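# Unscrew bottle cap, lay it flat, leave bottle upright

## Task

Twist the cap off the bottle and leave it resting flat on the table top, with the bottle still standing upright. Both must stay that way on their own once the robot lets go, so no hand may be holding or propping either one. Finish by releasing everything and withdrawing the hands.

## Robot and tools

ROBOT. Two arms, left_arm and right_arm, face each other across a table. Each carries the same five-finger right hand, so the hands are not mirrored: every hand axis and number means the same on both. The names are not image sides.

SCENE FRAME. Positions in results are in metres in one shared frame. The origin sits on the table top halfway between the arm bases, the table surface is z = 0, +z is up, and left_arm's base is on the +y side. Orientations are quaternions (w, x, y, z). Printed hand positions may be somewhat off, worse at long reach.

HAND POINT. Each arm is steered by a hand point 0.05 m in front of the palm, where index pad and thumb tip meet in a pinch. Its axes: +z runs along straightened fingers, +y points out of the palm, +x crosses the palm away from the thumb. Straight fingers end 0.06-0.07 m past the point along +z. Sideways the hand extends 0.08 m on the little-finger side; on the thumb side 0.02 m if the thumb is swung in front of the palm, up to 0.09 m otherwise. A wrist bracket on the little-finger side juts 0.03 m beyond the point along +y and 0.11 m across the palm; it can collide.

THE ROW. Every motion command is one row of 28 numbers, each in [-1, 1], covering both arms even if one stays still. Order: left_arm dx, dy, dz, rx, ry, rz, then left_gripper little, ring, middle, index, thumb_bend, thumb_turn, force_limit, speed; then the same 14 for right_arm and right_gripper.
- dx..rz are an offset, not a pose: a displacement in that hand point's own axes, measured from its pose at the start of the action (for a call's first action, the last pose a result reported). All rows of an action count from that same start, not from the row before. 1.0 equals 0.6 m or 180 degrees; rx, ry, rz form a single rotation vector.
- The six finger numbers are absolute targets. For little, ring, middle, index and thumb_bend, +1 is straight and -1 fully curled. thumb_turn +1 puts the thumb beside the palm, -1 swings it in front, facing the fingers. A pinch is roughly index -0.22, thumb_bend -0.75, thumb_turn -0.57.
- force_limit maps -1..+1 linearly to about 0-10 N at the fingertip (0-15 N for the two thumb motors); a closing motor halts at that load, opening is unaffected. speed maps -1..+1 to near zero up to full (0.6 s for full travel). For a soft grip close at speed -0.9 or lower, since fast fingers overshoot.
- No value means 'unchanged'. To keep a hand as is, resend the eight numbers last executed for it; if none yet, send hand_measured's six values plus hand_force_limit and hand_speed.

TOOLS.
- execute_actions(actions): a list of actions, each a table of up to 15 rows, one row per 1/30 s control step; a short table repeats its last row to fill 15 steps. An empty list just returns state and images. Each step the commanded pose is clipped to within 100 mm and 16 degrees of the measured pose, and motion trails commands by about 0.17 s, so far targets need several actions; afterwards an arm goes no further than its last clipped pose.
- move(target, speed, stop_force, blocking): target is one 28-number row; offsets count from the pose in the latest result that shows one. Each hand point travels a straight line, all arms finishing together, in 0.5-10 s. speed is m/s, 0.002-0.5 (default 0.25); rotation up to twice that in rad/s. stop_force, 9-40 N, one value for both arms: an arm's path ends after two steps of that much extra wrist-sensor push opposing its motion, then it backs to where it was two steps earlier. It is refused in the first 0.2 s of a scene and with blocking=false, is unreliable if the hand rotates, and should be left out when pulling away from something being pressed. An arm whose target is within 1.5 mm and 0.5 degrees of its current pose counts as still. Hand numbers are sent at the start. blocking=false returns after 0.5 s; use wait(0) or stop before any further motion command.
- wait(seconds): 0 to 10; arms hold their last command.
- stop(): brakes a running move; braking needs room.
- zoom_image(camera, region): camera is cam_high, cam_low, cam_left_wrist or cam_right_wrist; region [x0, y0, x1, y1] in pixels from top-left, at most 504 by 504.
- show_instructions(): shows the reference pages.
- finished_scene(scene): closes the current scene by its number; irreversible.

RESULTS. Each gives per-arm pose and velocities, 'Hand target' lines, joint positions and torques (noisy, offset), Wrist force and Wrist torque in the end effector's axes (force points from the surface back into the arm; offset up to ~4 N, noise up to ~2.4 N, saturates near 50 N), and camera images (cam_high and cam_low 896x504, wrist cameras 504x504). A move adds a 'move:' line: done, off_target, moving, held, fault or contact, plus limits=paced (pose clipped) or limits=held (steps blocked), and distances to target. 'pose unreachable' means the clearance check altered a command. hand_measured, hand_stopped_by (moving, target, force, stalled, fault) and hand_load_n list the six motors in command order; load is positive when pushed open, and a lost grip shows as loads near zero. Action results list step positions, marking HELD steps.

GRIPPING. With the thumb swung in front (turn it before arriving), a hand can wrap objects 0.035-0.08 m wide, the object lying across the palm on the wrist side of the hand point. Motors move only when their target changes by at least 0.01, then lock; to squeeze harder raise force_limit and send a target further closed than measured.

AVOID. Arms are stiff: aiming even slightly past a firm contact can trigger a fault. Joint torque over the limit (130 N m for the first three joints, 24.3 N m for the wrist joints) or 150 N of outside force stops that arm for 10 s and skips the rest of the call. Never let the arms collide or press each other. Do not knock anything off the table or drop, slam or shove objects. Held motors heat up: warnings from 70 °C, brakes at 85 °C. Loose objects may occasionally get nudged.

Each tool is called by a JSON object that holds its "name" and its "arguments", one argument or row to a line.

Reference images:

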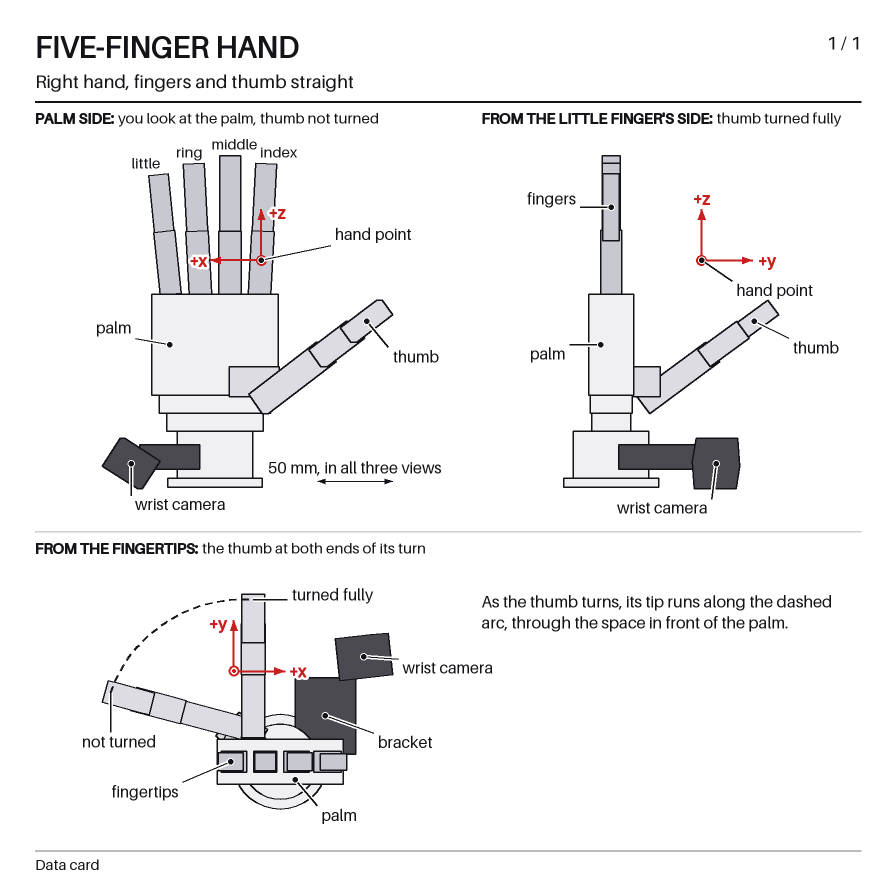

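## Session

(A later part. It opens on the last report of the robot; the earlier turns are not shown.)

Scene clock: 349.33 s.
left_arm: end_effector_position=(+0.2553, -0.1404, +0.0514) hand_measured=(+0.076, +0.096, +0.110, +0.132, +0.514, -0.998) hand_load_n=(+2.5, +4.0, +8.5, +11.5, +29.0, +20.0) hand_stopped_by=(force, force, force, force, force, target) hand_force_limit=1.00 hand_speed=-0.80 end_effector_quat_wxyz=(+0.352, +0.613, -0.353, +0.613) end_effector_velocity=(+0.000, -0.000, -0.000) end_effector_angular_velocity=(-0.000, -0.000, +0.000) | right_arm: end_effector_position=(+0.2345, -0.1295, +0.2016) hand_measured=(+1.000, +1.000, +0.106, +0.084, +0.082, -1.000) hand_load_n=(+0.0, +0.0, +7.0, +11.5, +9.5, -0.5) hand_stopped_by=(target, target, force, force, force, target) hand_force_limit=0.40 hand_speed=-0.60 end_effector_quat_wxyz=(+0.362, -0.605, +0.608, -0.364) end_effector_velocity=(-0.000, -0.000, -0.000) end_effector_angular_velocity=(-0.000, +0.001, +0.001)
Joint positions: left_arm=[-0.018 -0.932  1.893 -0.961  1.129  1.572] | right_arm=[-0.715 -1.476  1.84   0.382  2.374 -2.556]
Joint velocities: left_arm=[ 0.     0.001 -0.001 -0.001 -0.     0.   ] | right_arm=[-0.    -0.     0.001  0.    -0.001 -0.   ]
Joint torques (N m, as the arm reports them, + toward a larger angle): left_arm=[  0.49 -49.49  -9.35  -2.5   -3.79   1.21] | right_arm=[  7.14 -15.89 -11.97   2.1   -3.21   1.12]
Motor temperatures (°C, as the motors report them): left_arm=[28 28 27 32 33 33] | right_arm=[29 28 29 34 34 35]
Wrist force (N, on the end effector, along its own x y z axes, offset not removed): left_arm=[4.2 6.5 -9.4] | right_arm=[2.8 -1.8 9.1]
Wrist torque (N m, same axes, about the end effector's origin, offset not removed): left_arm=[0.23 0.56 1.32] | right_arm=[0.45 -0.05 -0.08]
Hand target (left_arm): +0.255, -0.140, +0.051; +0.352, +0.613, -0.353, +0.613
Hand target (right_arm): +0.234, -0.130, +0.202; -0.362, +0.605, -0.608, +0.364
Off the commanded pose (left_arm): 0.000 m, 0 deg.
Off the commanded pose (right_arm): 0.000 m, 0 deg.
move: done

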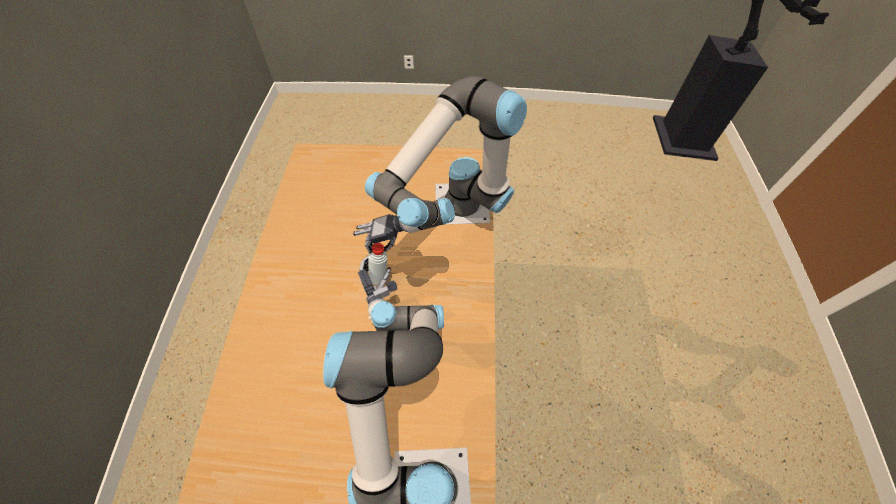

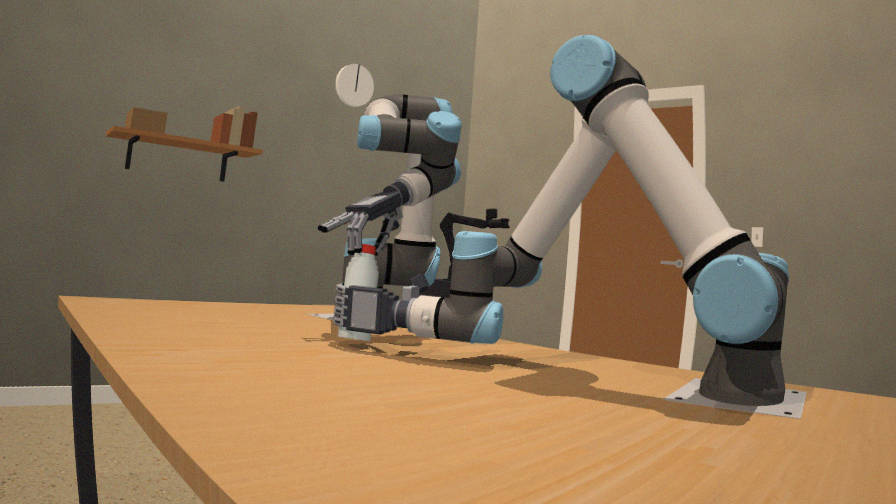

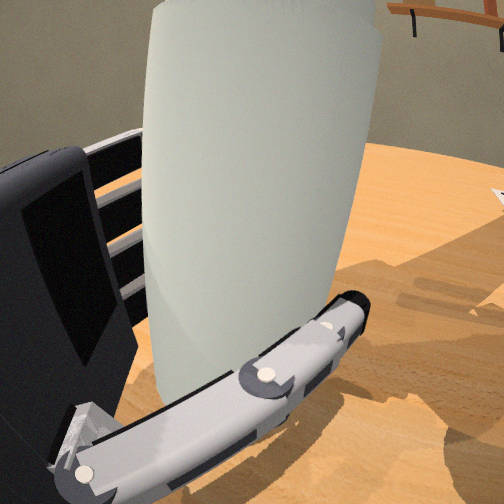

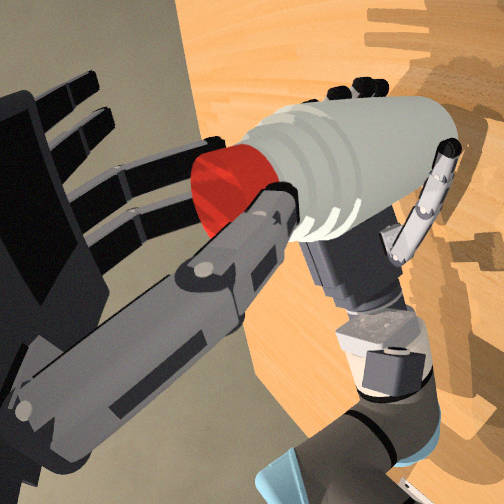

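{"name": "move", "arguments": {
  "target": [0,0,0,0,0,0, -1,-1,-1,-1,-1,-1,1,-0.8, 0,0,0,0,0,0, 1,1,0.7,0.7,0.4,-1,0.5,1]
}}

{"name": "move", "arguments": {
  "target": [-0.023,0,0,0,0,0, -1,-1,-1,-1,-1,-1,1,-0.8, 0,-0.072,-0.042,0,0,0, 1,1,0.7,0.7,0.4,-1,0.5,1],
  "speed": 0.05
}}

{"name": "move", "arguments": {
  "target": [0,0,0,0,0,0, 1,1,1,1,1,-1,1,0.2, 0,0,0,0,0,0, 1,1,0.7,0.7,0.4,-1,0.5,1]
}}

{"name": "zoom_image", "arguments": {
  "camera": "cam_low",
  "region": [280,200,440,360]
}}

{"name": "zoom_image", "arguments": {
  "camera": "cam_high",
  "region": [310,200,450,340]
}}

Scene clock: 360.70 s.
left_arm: end_effector_position=(+0.2553, -0.1404, +0.0514) hand_measured=(+0.076, +0.096, +0.110, +0.132, +0.514, -0.998) hand_load_n=(+9.0, +8.5, +10.0, +9.0, +28.5, +12.5) hand_stopped_by=(force, force, force, force, force, target) hand_force_limit=1.00 hand_speed=-0.80 end_effector_quat_wxyz=(+0.352, +0.613, -0.353, +0.613) end_effector_velocity=(+0.000, -0.000, +0.001) end_effector_angular_velocity=(-0.001, -0.000, +0.000) | right_arm: end_effector_position=(+0.2345, -0.1295, +0.2016) hand_measured=(+1.000, +1.000, +0.700, +0.700, +0.400, -1.000) hand_load_n=(+0.0, +0.0, +0.0, +0.0, +0.0, +0.0) hand_stopped_by=(target, target, target, target, target, target) hand_force_limit=0.50 hand_speed=1.00 end_effector_quat_wxyz=(+0.362, -0.605, +0.608, -0.365) end_effector_velocity=(-0.000, +0.000, +0.000) end_effector_angular_velocity=(+0.002, -0.001, -0.000)
Joint positions: left_arm=[-0.018 -0.932  1.893 -0.961  1.129  1.572] | right_arm=[-0.715 -1.476  1.84   0.382  2.374 -2.556]
Joint velocities: left_arm=[ 0.    -0.001  0.     0.    -0.    -0.   ] | right_arm=[ 0.    -0.001  0.001 -0.001 -0.     0.001]
Joint torques (N m, as the arm reports them, + toward a larger angle): left_arm=[  0.58 -48.89 -11.79  -2.29   1.09   1.12] | right_arm=[  0.6  -21.78 -23.01  -1.76   2.97  -1.52]
Motor temperatures (°C, as the motors report them): left_arm=[28 28 27 32 33 33] | right_arm=[29 28 29 34 34 35]
Wrist force (N, on the end effector, along its own x y z axes, offset not removed): left_arm=[0.2 0.2 -1.8] | right_arm=[1.8 3.1 -3.0]
Wrist torque (N m, same axes, about the end effector's origin, offset not removed): left_arm=[0.12 -0.02 0.04] | right_arm=[0.63 0.02 0.32]
Hand target (left_arm): +0.255, -0.140, +0.051; +0.352, +0.613, -0.353, +0.613
Hand target (right_arm): +0.234, -0.130, +0.202; -0.362, +0.605, -0.608, +0.364
Off the commanded pose (left_arm): 0.000 m, 0 deg.
Off the commanded pose (right_arm): 0.000 m, 0 deg.
move: done

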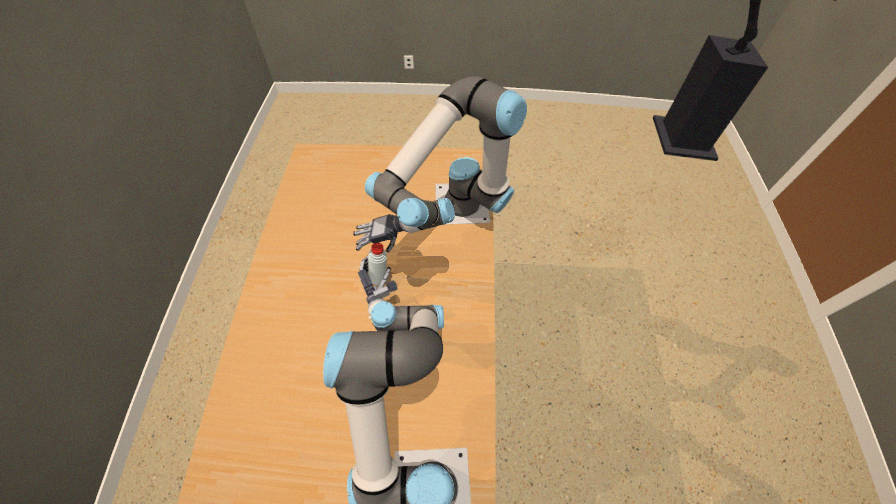

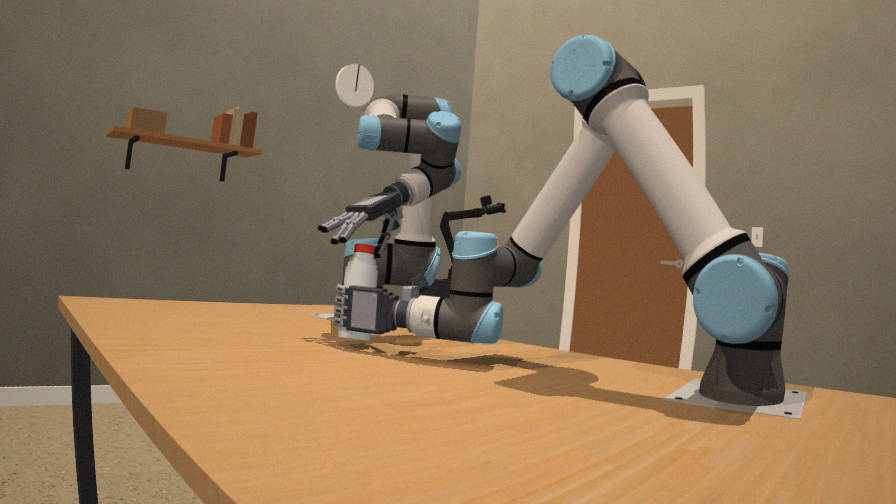

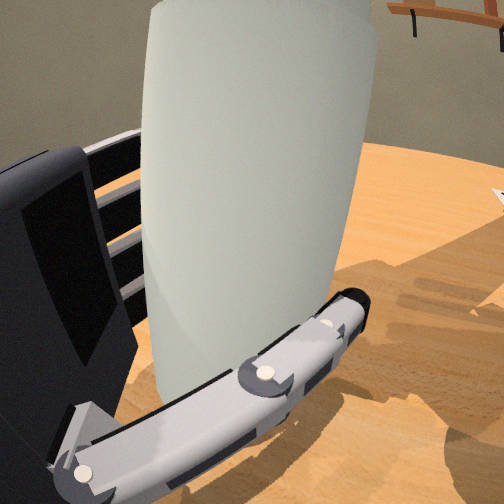

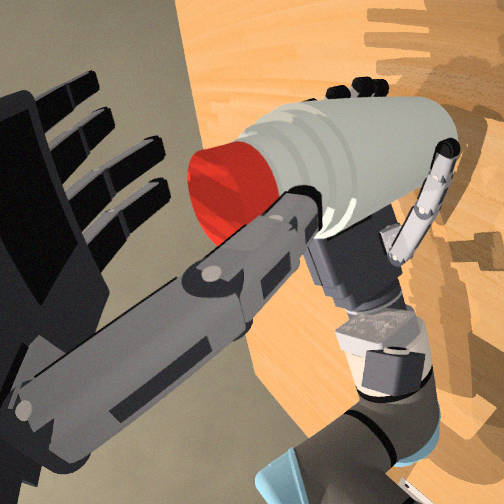

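Scene clock: 362.10 s.
left_arm: end_effector_position=(+0.2553, -0.1404, +0.0378) hand_measured=(+0.076, +0.096, +0.110, +0.132, +0.514, -1.000) hand_load_n=(+12.0, +10.0, +10.0, +8.0, +28.0, +1.5) hand_stopped_by=(force, force, force, force, force, target) hand_force_limit=1.00 hand_speed=-0.80 end_effector_quat_wxyz=(+0.352, +0.613, -0.353, +0.613) end_effector_velocity=(-0.000, +0.000, -0.000) end_effector_angular_velocity=(-0.001, +0.000, -0.000) | right_arm: end_effector_position=(+0.2327, -0.1294, +0.2513) hand_measured=(+1.000, +1.000, +0.700, +0.700, +0.400, -1.000) hand_load_n=(+0.0, +0.0, +0.0, +0.0, +0.0, +0.0) hand_stopped_by=(target, target, target, target, target, target) hand_force_limit=0.50 hand_speed=1.00 end_effector_quat_wxyz=(+0.362, -0.605, +0.608, -0.365) end_effector_velocity=(+0.000, +0.000, +0.002) end_effector_angular_velocity=(+0.001, +0.000, -0.000)
Joint positions: left_arm=[-0.018 -0.904  1.894 -0.99   1.129  1.572] | right_arm=[-0.711 -1.512  1.747  0.514  2.377 -2.551]
Joint velocities: left_arm=[-0.     0.     0.001 -0.001  0.    -0.   ] | right_arm=[ 0.    -0.    -0.005  0.005 -0.     0.001]
Joint torques (N m, as the arm reports them, + toward a larger angle): left_arm=[  0.17 -12.02   5.29   3.53   0.79   0.53] | right_arm=[  9.68 -31.73 -26.26   3.02   2.7    2.22]
Motor temperatures (°C, as the motors report them): left_arm=[28 28 27 32 33 33] | right_arm=[29 28 29 34 34 35]
Wrist force (N, on the end effector, along its own x y z axes, offset not removed): left_arm=[27.7 -2.2 -0.3] | right_arm=[-0.7 1.0 -0.9]
Wrist torque (N m, same axes, about the end effector's origin, offset not removed): left_arm=[0.79 -0.57 0.16] | right_arm=[0.07 0.04 0.11]
Hand target (left_arm): +0.255, -0.140, +0.038; +0.352, +0.613, -0.353, +0.613
Hand target (right_arm): +0.233, -0.129, +0.252; -0.362, +0.605, -0.608, +0.365
Off the commanded pose (left_arm): 0.000 m, 0 deg.
Off the commanded pose (right_arm): 0.000 m, 0 deg.
move: done

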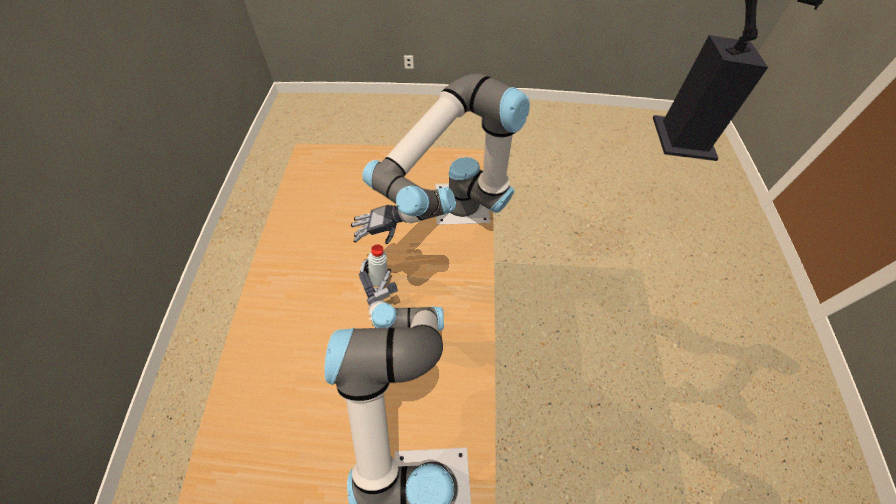

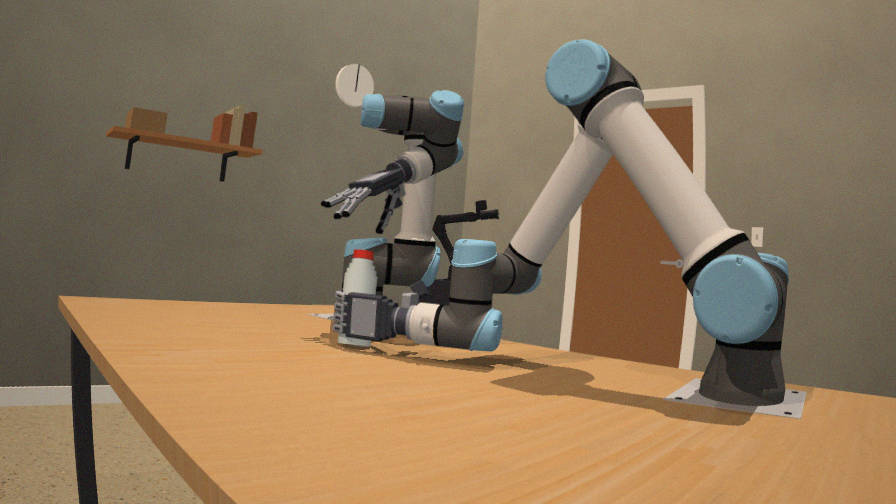

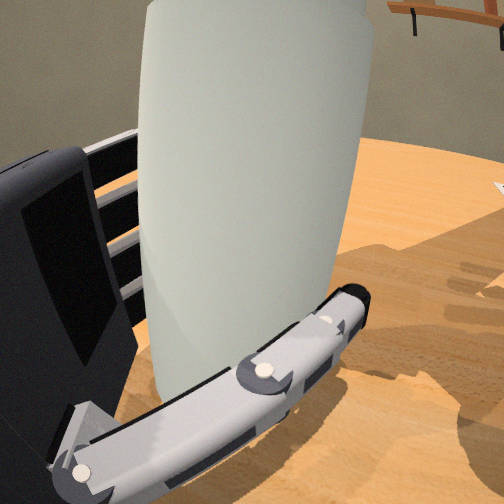

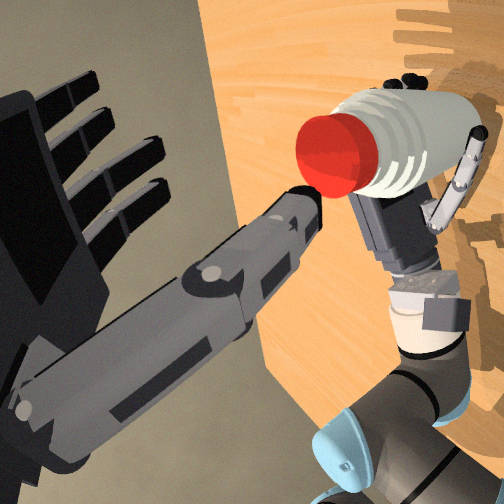

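Scene clock: 362.87 s.
left_arm: end_effector_position=(+0.2553, -0.1404, +0.0377) hand_measured=(+1.000, +1.000, +1.000, +1.000, +1.000, -1.000) hand_load_n=(+0.0, +0.0, +0.0, +0.0, +0.0, +0.0) hand_stopped_by=(target, target, target, target, target, target) hand_force_limit=1.00 hand_speed=0.20 end_effector_quat_wxyz=(+0.352, +0.613, -0.353, +0.613) end_effector_velocity=(+0.000, -0.001, +0.001) end_effector_angular_velocity=(-0.000, -0.000, -0.000) | right_arm: end_effector_position=(+0.2327, -0.1294, +0.2514) hand_measured=(+1.000, +1.000, +0.700, +0.700, +0.400, -1.000) hand_load_n=(+0.0, +0.0, +0.0, +0.0, +0.0, +0.0) hand_stopped_by=(target, target, target, target, target, target) hand_force_limit=0.50 hand_speed=1.00 end_effector_quat_wxyz=(+0.362, -0.605, +0.608, -0.365) end_effector_velocity=(+0.000, +0.000, +0.001) end_effector_angular_velocity=(+0.002, -0.001, +0.000)
Joint positions: left_arm=[-0.018 -0.904  1.894 -0.99   1.129  1.572] | right_arm=[-0.711 -1.512  1.747  0.514  2.377 -2.551]
Joint velocities: left_arm=[-0.    -0.001 -0.002  0.002  0.     0.   ] | right_arm=[-0.    -0.    -0.001 -0.    -0.     0.   ]
Joint torques (N m, as the arm reports them, + toward a larger angle): left_arm=[ -1.63 -56.1  -17.92  -3.16  -0.82   0.66] | right_arm=[  8.06 -25.06 -13.54  -1.6    2.44   1.04]
Motor temperatures (°C, as the motors report them): left_arm=[28 28 27 32 33 33] | right_arm=[29 28 29 34 34 35]
Wrist force (N, on the end effector, along its own x y z axes, offset not removed): left_arm=[2.2 1.1 -1.1] | right_arm=[-0.5 -0.1 -0.7]
Wrist torque (N m, same axes, about the end effector's origin, offset not removed): left_arm=[0.18 -0.42 0.22] | right_arm=[0.15 0.06 0.00]
Hand target (left_arm): +0.255, -0.140, +0.038; +0.352, +0.613, -0.353, +0.613
Hand target (right_arm): +0.233, -0.129, +0.251; -0.362, +0.605, -0.608, +0.365
Off the commanded pose (left_arm): 0.000 m, 0 deg.
Off the commanded pose (right_arm): 0.000 m, 0 deg.
move: done

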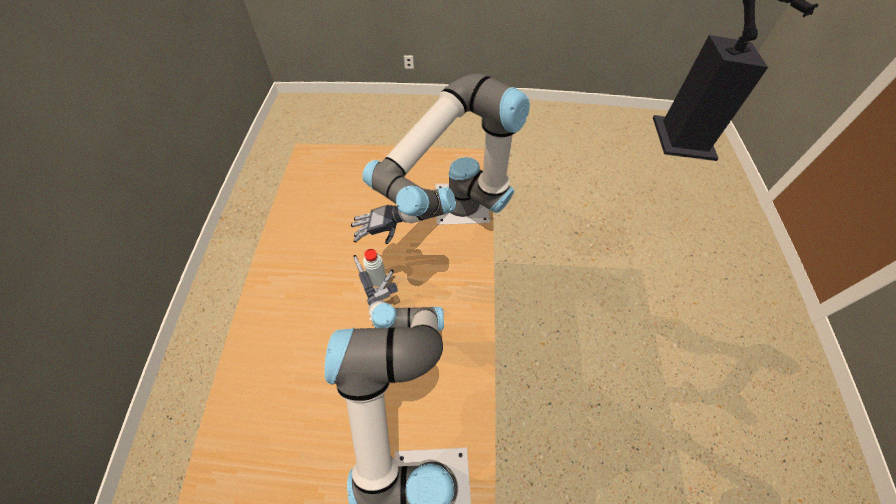

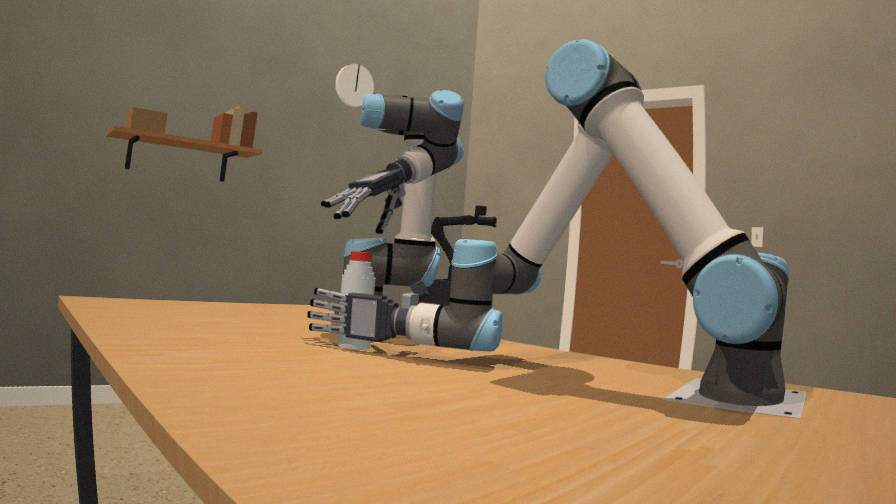

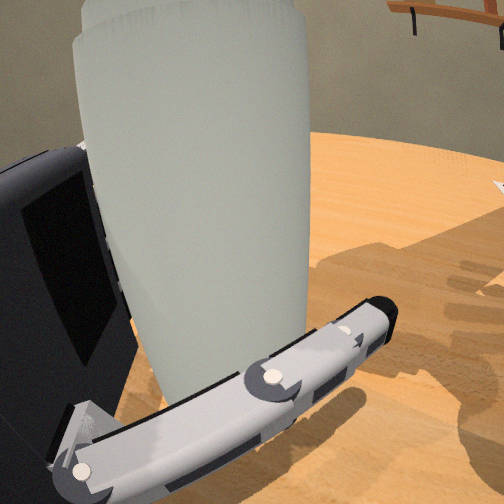

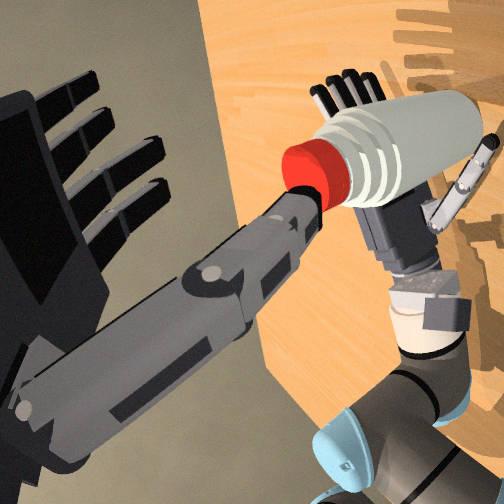

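Region (280, 200, 440, 360) of cam_low's 896x504 image, scaled by 3.150, with more detail than that image has.

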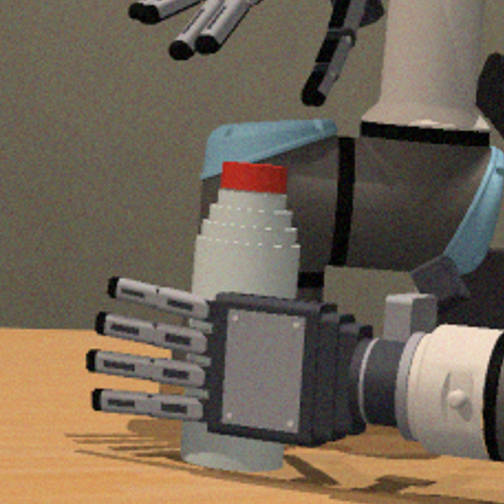

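Region (310, 200, 450, 340) of cam_high's 896x504 image, scaled by 3.600, with more detail than that image has.

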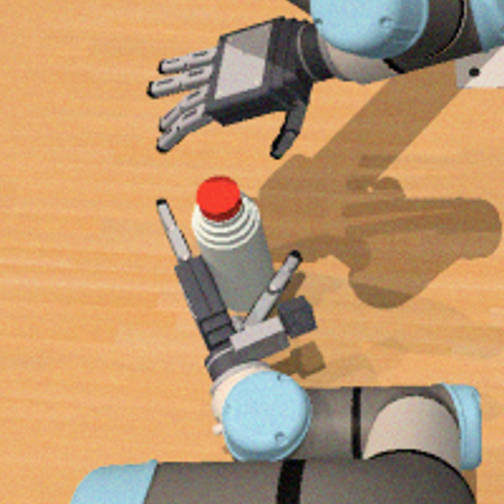

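{"name": "move", "arguments": {
  "target": [0,0,0,0,0,0, -1,-1,-1,-1,1,-1,0.3,-0.6, 0,0,0,0,0,0, 1,1,0.7,0.7,0.4,-1,0.5,1]
}}

{"name": "move", "arguments": {
  "target": [0,0,0,0,0,0, -0.98,-0.98,-0.98,-0.98,-1,-1,1,-0.6, 0,0,0,0,0,0, 1,1,0.7,0.7,0.4,-1,0.5,1]
}}

{"name": "zoom_image", "arguments": {
  "camera": "cam_low",
  "region": [280,200,440,360]
}}

{"name": "zoom_image", "arguments": {
  "camera": "cam_high",
  "region": [310,200,450,340]
}}

Scene clock: 371.93 s.
left_arm: end_effector_position=(+0.2553, -0.1405, +0.0378) hand_measured=(-0.060, -0.040, -0.040, -0.040, +1.002, -1.000) hand_load_n=(+11.5, +5.0, +5.0, +7.5, +3.5, +3.0) hand_stopped_by=(force, force, force, force, target, target) hand_force_limit=0.30 hand_speed=-0.60 end_effector_quat_wxyz=(+0.352, +0.613, -0.353, +0.613) end_effector_velocity=(+0.000, +0.000, -0.000) end_effector_angular_velocity=(+0.001, +0.000, +0.000) | right_arm: end_effector_position=(+0.2327, -0.1294, +0.2513) hand_measured=(+1.000, +1.000, +0.700, +0.700, +0.400, -1.000) hand_load_n=(+0.0, +0.0, +0.0, +0.0, +0.0, +0.0) hand_stopped_by=(target, target, target, target, target, target) hand_force_limit=0.50 hand_speed=1.00 end_effector_quat_wxyz=(+0.362, -0.605, +0.608, -0.365) end_effector_velocity=(-0.000, -0.000, -0.000) end_effector_angular_velocity=(-0.001, +0.001, +0.001)
Joint positions: left_arm=[-0.018 -0.904  1.894 -0.99   1.129  1.572] | right_arm=[-0.711 -1.512  1.747  0.514  2.377 -2.551]
Joint velocities: left_arm=[-0.    -0.     0.     0.001 -0.    -0.   ] | right_arm=[-0.    -0.     0.     0.001 -0.001 -0.   ]
Joint torques (N m, as the arm reports them, + toward a larger angle): left_arm=[ -0.64 -28.83 -13.41   2.28   1.31   0.62] | right_arm=[ -4.56 -25.58 -14.35  -1.32   0.02   0.1 ]
Motor temperatures (°C, as the motors report them): left_arm=[28 28 27 32 33 33] | right_arm=[29 28 29 34 34 35]
Wrist force (N, on the end effector, along its own x y z axes, offset not removed): left_arm=[8.1 -2.6 0.5] | right_arm=[-0.3 2.3 -1.9]
Wrist torque (N m, same axes, about the end effector's origin, offset not removed): left_arm=[-0.30 -0.21 -0.27] | right_arm=[0.43 -0.05 0.02]
Hand target (left_arm): +0.255, -0.140, +0.038; +0.352, +0.613, -0.353, +0.613
Hand target (right_arm): +0.233, -0.129, +0.251; -0.362, +0.605, -0.608, +0.365
Off the commanded pose (left_arm): 0.000 m, 0 deg.
Off the commanded pose (right_arm): 0.000 m, 0 deg.
move: done

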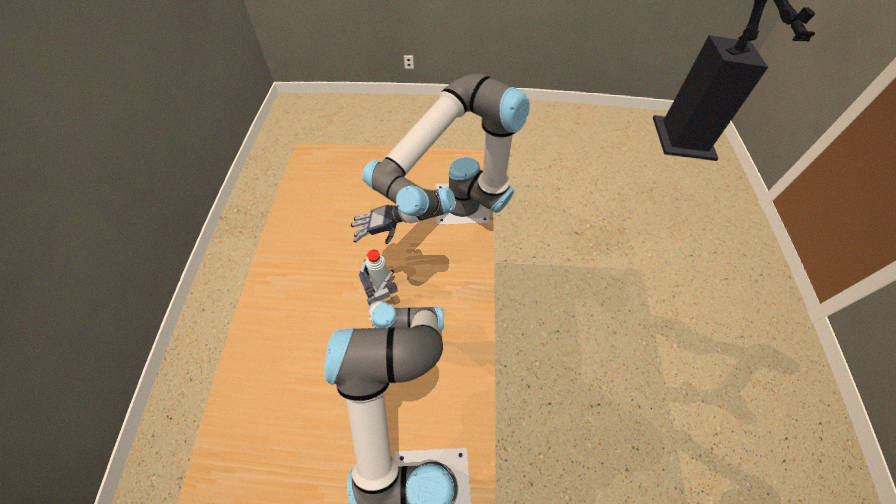

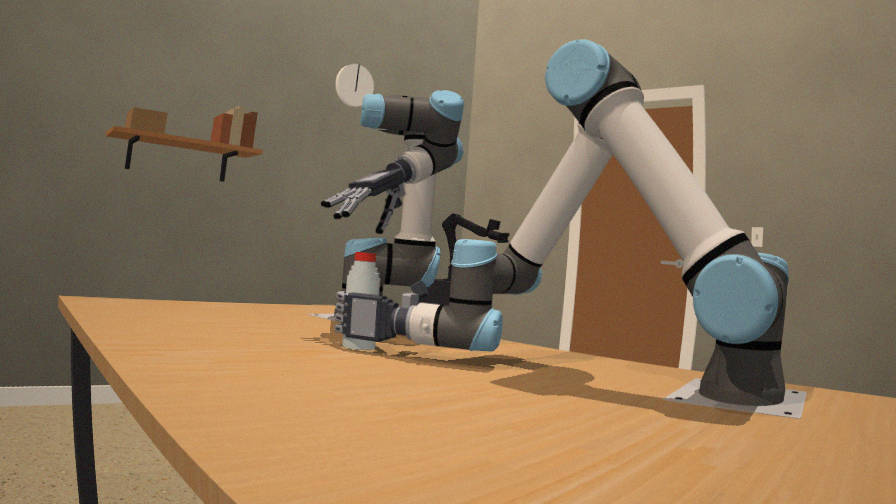

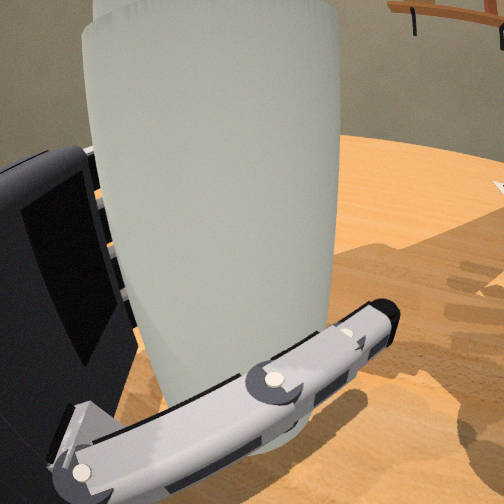

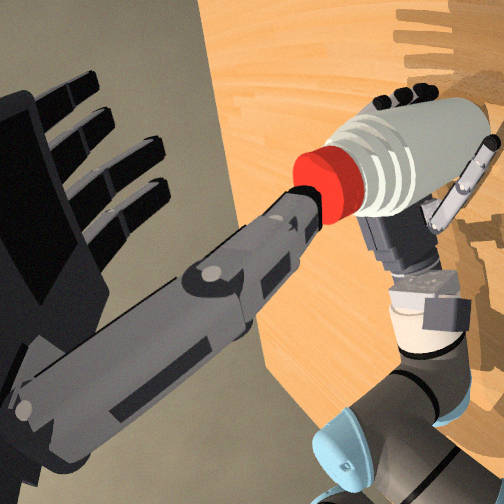

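Scene clock: 372.43 s.
left_arm: end_effector_position=(+0.2553, -0.1405, +0.0378) hand_measured=(-0.060, -0.056, -0.054, -0.052, +0.964, -1.000) hand_load_n=(+8.5, +10.5, +10.5, +11.0, +13.5, +3.5) hand_stopped_by=(force, force, force, force, force, target) hand_force_limit=1.00 hand_speed=-0.60 end_effector_quat_wxyz=(+0.352, +0.613, -0.353, +0.613) end_effector_velocity=(-0.000, +0.001, -0.001) end_effector_angular_velocity=(+0.003, +0.001, -0.000) | right_arm: end_effector_position=(+0.2327, -0.1294, +0.2513) hand_measured=(+1.000, +1.000, +0.700, +0.700, +0.400, -1.000) hand_load_n=(+0.0, +0.0, +0.0, +0.0, +0.0, +0.0) hand_stopped_by=(target, target, target, target, target, target) hand_force_limit=0.50 hand_speed=1.00 end_effector_quat_wxyz=(+0.362, -0.605, +0.608, -0.365) end_effector_velocity=(-0.000, -0.000, -0.000) end_effector_angular_velocity=(-0.001, +0.000, +0.000)
Joint positions: left_arm=[-0.018 -0.904  1.894 -0.99   1.129  1.572] | right_arm=[-0.711 -1.512  1.747  0.514  2.377 -2.551]
Joint velocities: left_arm=[ 0.     0.     0.002  0.001  0.    -0.   ] | right_arm=[ 0.    -0.     0.001 -0.     0.    -0.   ]
Joint torques (N m, as the arm reports them, + toward a larger angle): left_arm=[ -1.25 -29.29 -10.95   1.22   1.39   0.37] | right_arm=[ -3.95 -24.81 -13.44  -1.37  -0.06   0.19]
Motor temperatures (°C, as the motors report them): left_arm=[28 28 27 32 33 33] | right_arm=[29 28 29 34 34 35]
Wrist force (N, on the end effector, along its own x y z axes, offset not removed): left_arm=[9.7 -2.0 -2.1] | right_arm=[1.6 -1.5 -1.0]
Wrist torque (N m, same axes, about the end effector's origin, offset not removed): left_arm=[0.08 -0.08 0.01] | right_arm=[-0.18 -0.17 0.08]
Hand target (left_arm): +0.255, -0.140, +0.038; +0.352, +0.613, -0.353, +0.613
Hand target (right_arm): +0.233, -0.129, +0.251; -0.362, +0.605, -0.608, +0.365
Off the commanded pose (left_arm): 0.000 m, 0 deg.
Off the commanded pose (right_arm): 0.000 m, 0 deg.
move: done

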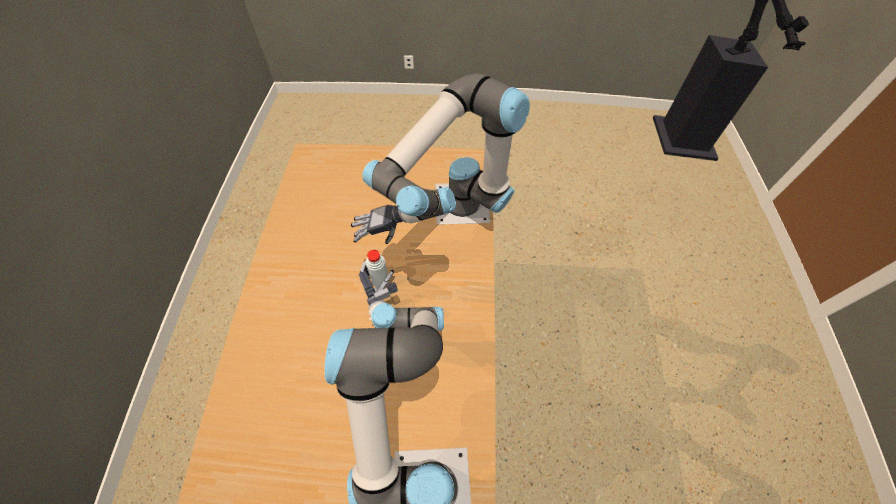

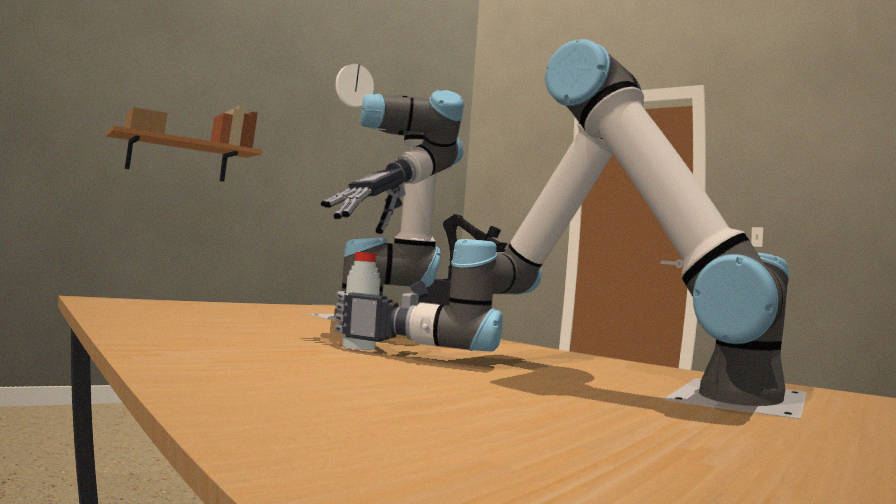

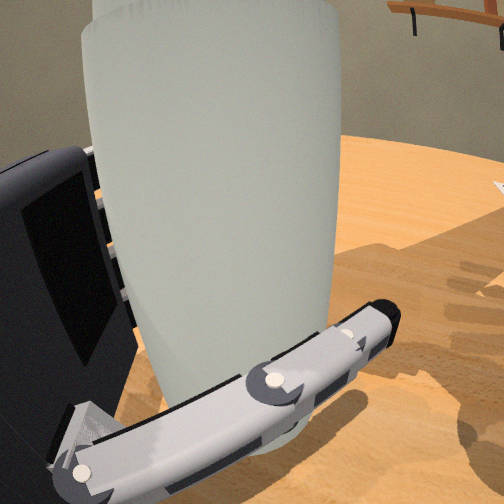

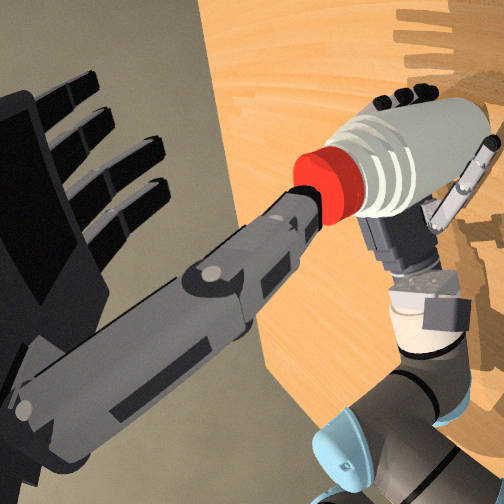

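Region (280, 200, 440, 360) of cam_low's 896x504 image, scaled by 3.150, with more detail than that image has.

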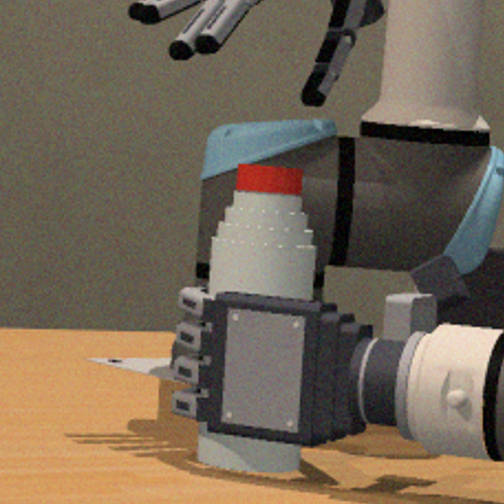

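Region (310, 200, 450, 340) of cam_high's 896x504 image, scaled by 3.600, with more detail than that image has.

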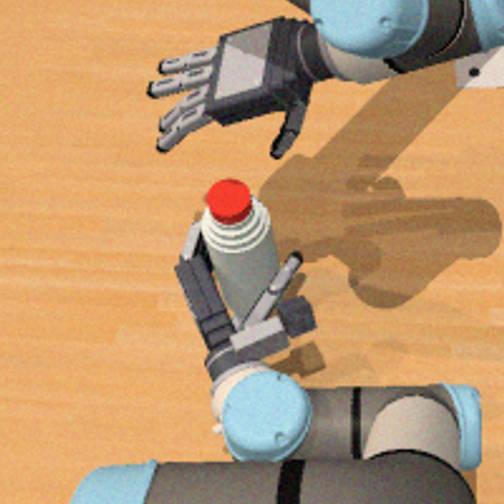

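{"name": "execute_actions", "arguments": {
  "actions": []
}}

Scene clock: 382.70 s.
left_arm: end_effector_position=(+0.2553, -0.1405, +0.0378) hand_measured=(-0.060, -0.056, -0.054, -0.052, +0.964, -1.000) hand_load_n=(+8.5, +10.5, +10.5, +11.0, +13.5, +3.5) hand_stopped_by=(force, force, force, force, force, target) hand_force_limit=1.00 hand_speed=-0.60 end_effector_quat_wxyz=(+0.352, +0.613, -0.353, +0.613) end_effector_velocity=(-0.000, +0.000, -0.000) end_effector_angular_velocity=(+0.002, +0.000, -0.000) | right_arm: end_effector_position=(+0.2327, -0.1294, +0.2513) hand_measured=(+1.000, +1.000, +0.700, +0.700, +0.400, -1.000) hand_load_n=(+0.0, +0.0, +0.0, +0.0, +0.0, +0.0) hand_stopped_by=(target, target, target, target, target, target) hand_force_limit=0.50 hand_speed=1.00 end_effector_quat_wxyz=(+0.362, -0.605, +0.608, -0.365) end_effector_velocity=(-0.000, -0.000, -0.001) end_effector_angular_velocity=(-0.000, +0.001, +0.000)
Joint positions: left_arm=[-0.018 -0.904  1.894 -0.99   1.129  1.572] | right_arm=[-0.711 -1.512  1.747  0.514  2.377 -2.551]
Joint velocities: left_arm=[-0.    -0.     0.001  0.001 -0.    -0.   ] | right_arm=[-0.     0.     0.001 -0.    -0.001  0.   ]
Joint torques (N m, as the arm reports them, + toward a larger angle): left_arm=[ -1.97 -28.97 -12.12  -0.15   1.16   0.27] | right_arm=[ -4.15 -25.42 -13.37  -1.41   0.21   0.3 ]
Motor temperatures (°C, as the motors report them): left_arm=[28 28 27 32 33 33] | right_arm=[29 28 29 34 34 35]
Wrist force (N, on the end effector, along its own x y z axes, offset not removed): left_arm=[10.0 -0.4 0.6] | right_arm=[-0.7 1.5 1.2]
Wrist torque (N m, same axes, about the end effector's origin, offset not removed): left_arm=[0.14 -0.19 0.07] | right_arm=[0.18 0.08 0.14]
Hand target (left_arm): +0.255, -0.140, +0.038; +0.352, +0.613, -0.353, +0.613
Hand target (right_arm): +0.233, -0.129, +0.251; -0.362, +0.605, -0.608, +0.365
Off the commanded pose (left_arm): 0.000 m, 0 deg.
Off the commanded pose (right_arm): 0.000 m, 0 deg.

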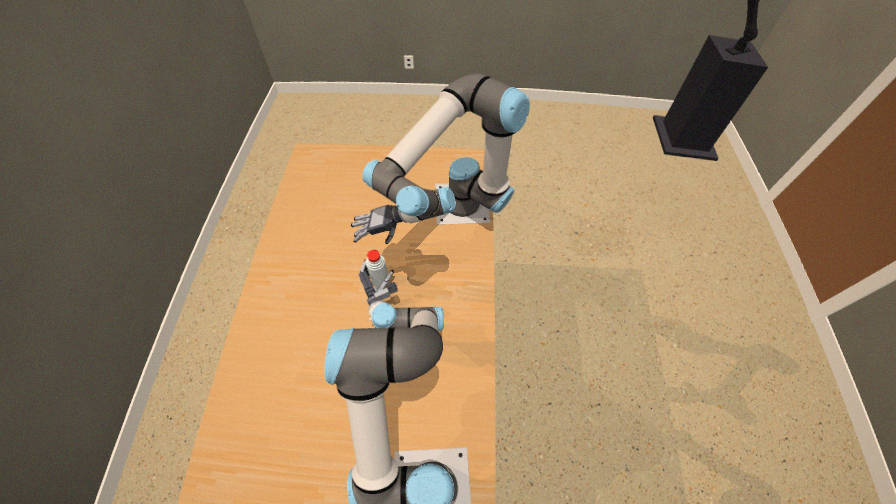

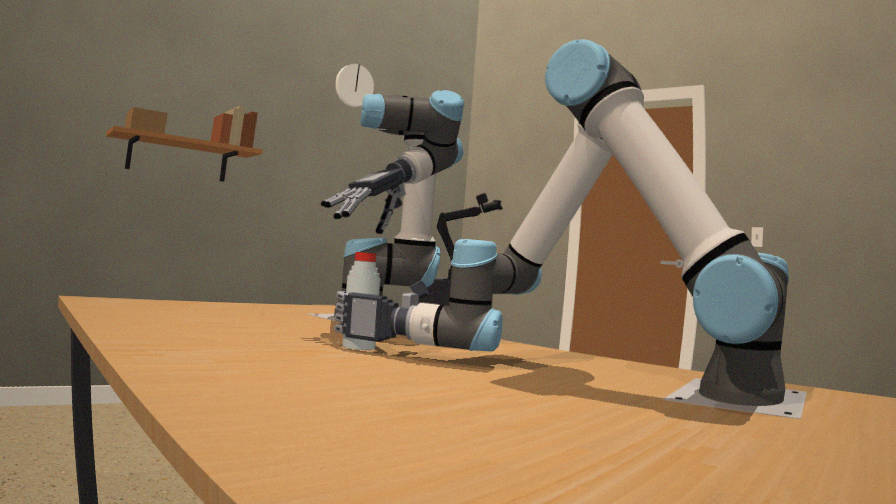

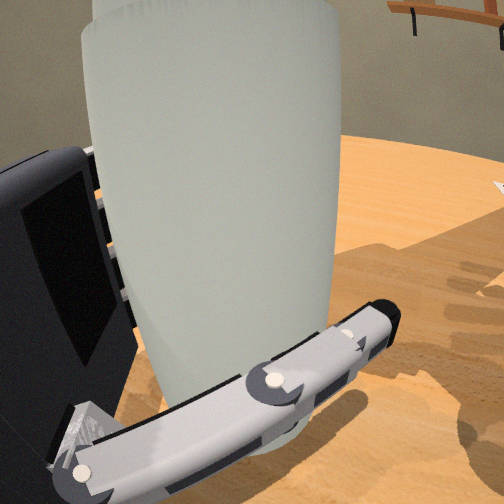

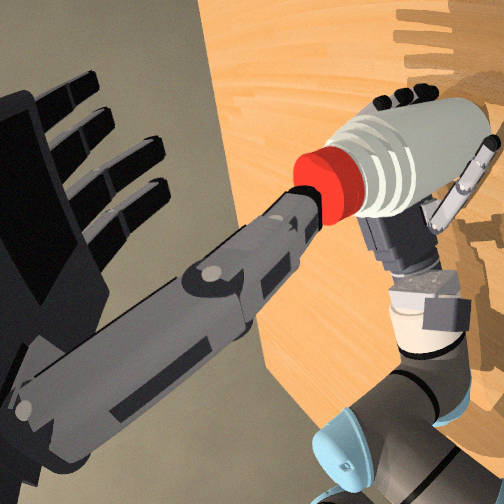

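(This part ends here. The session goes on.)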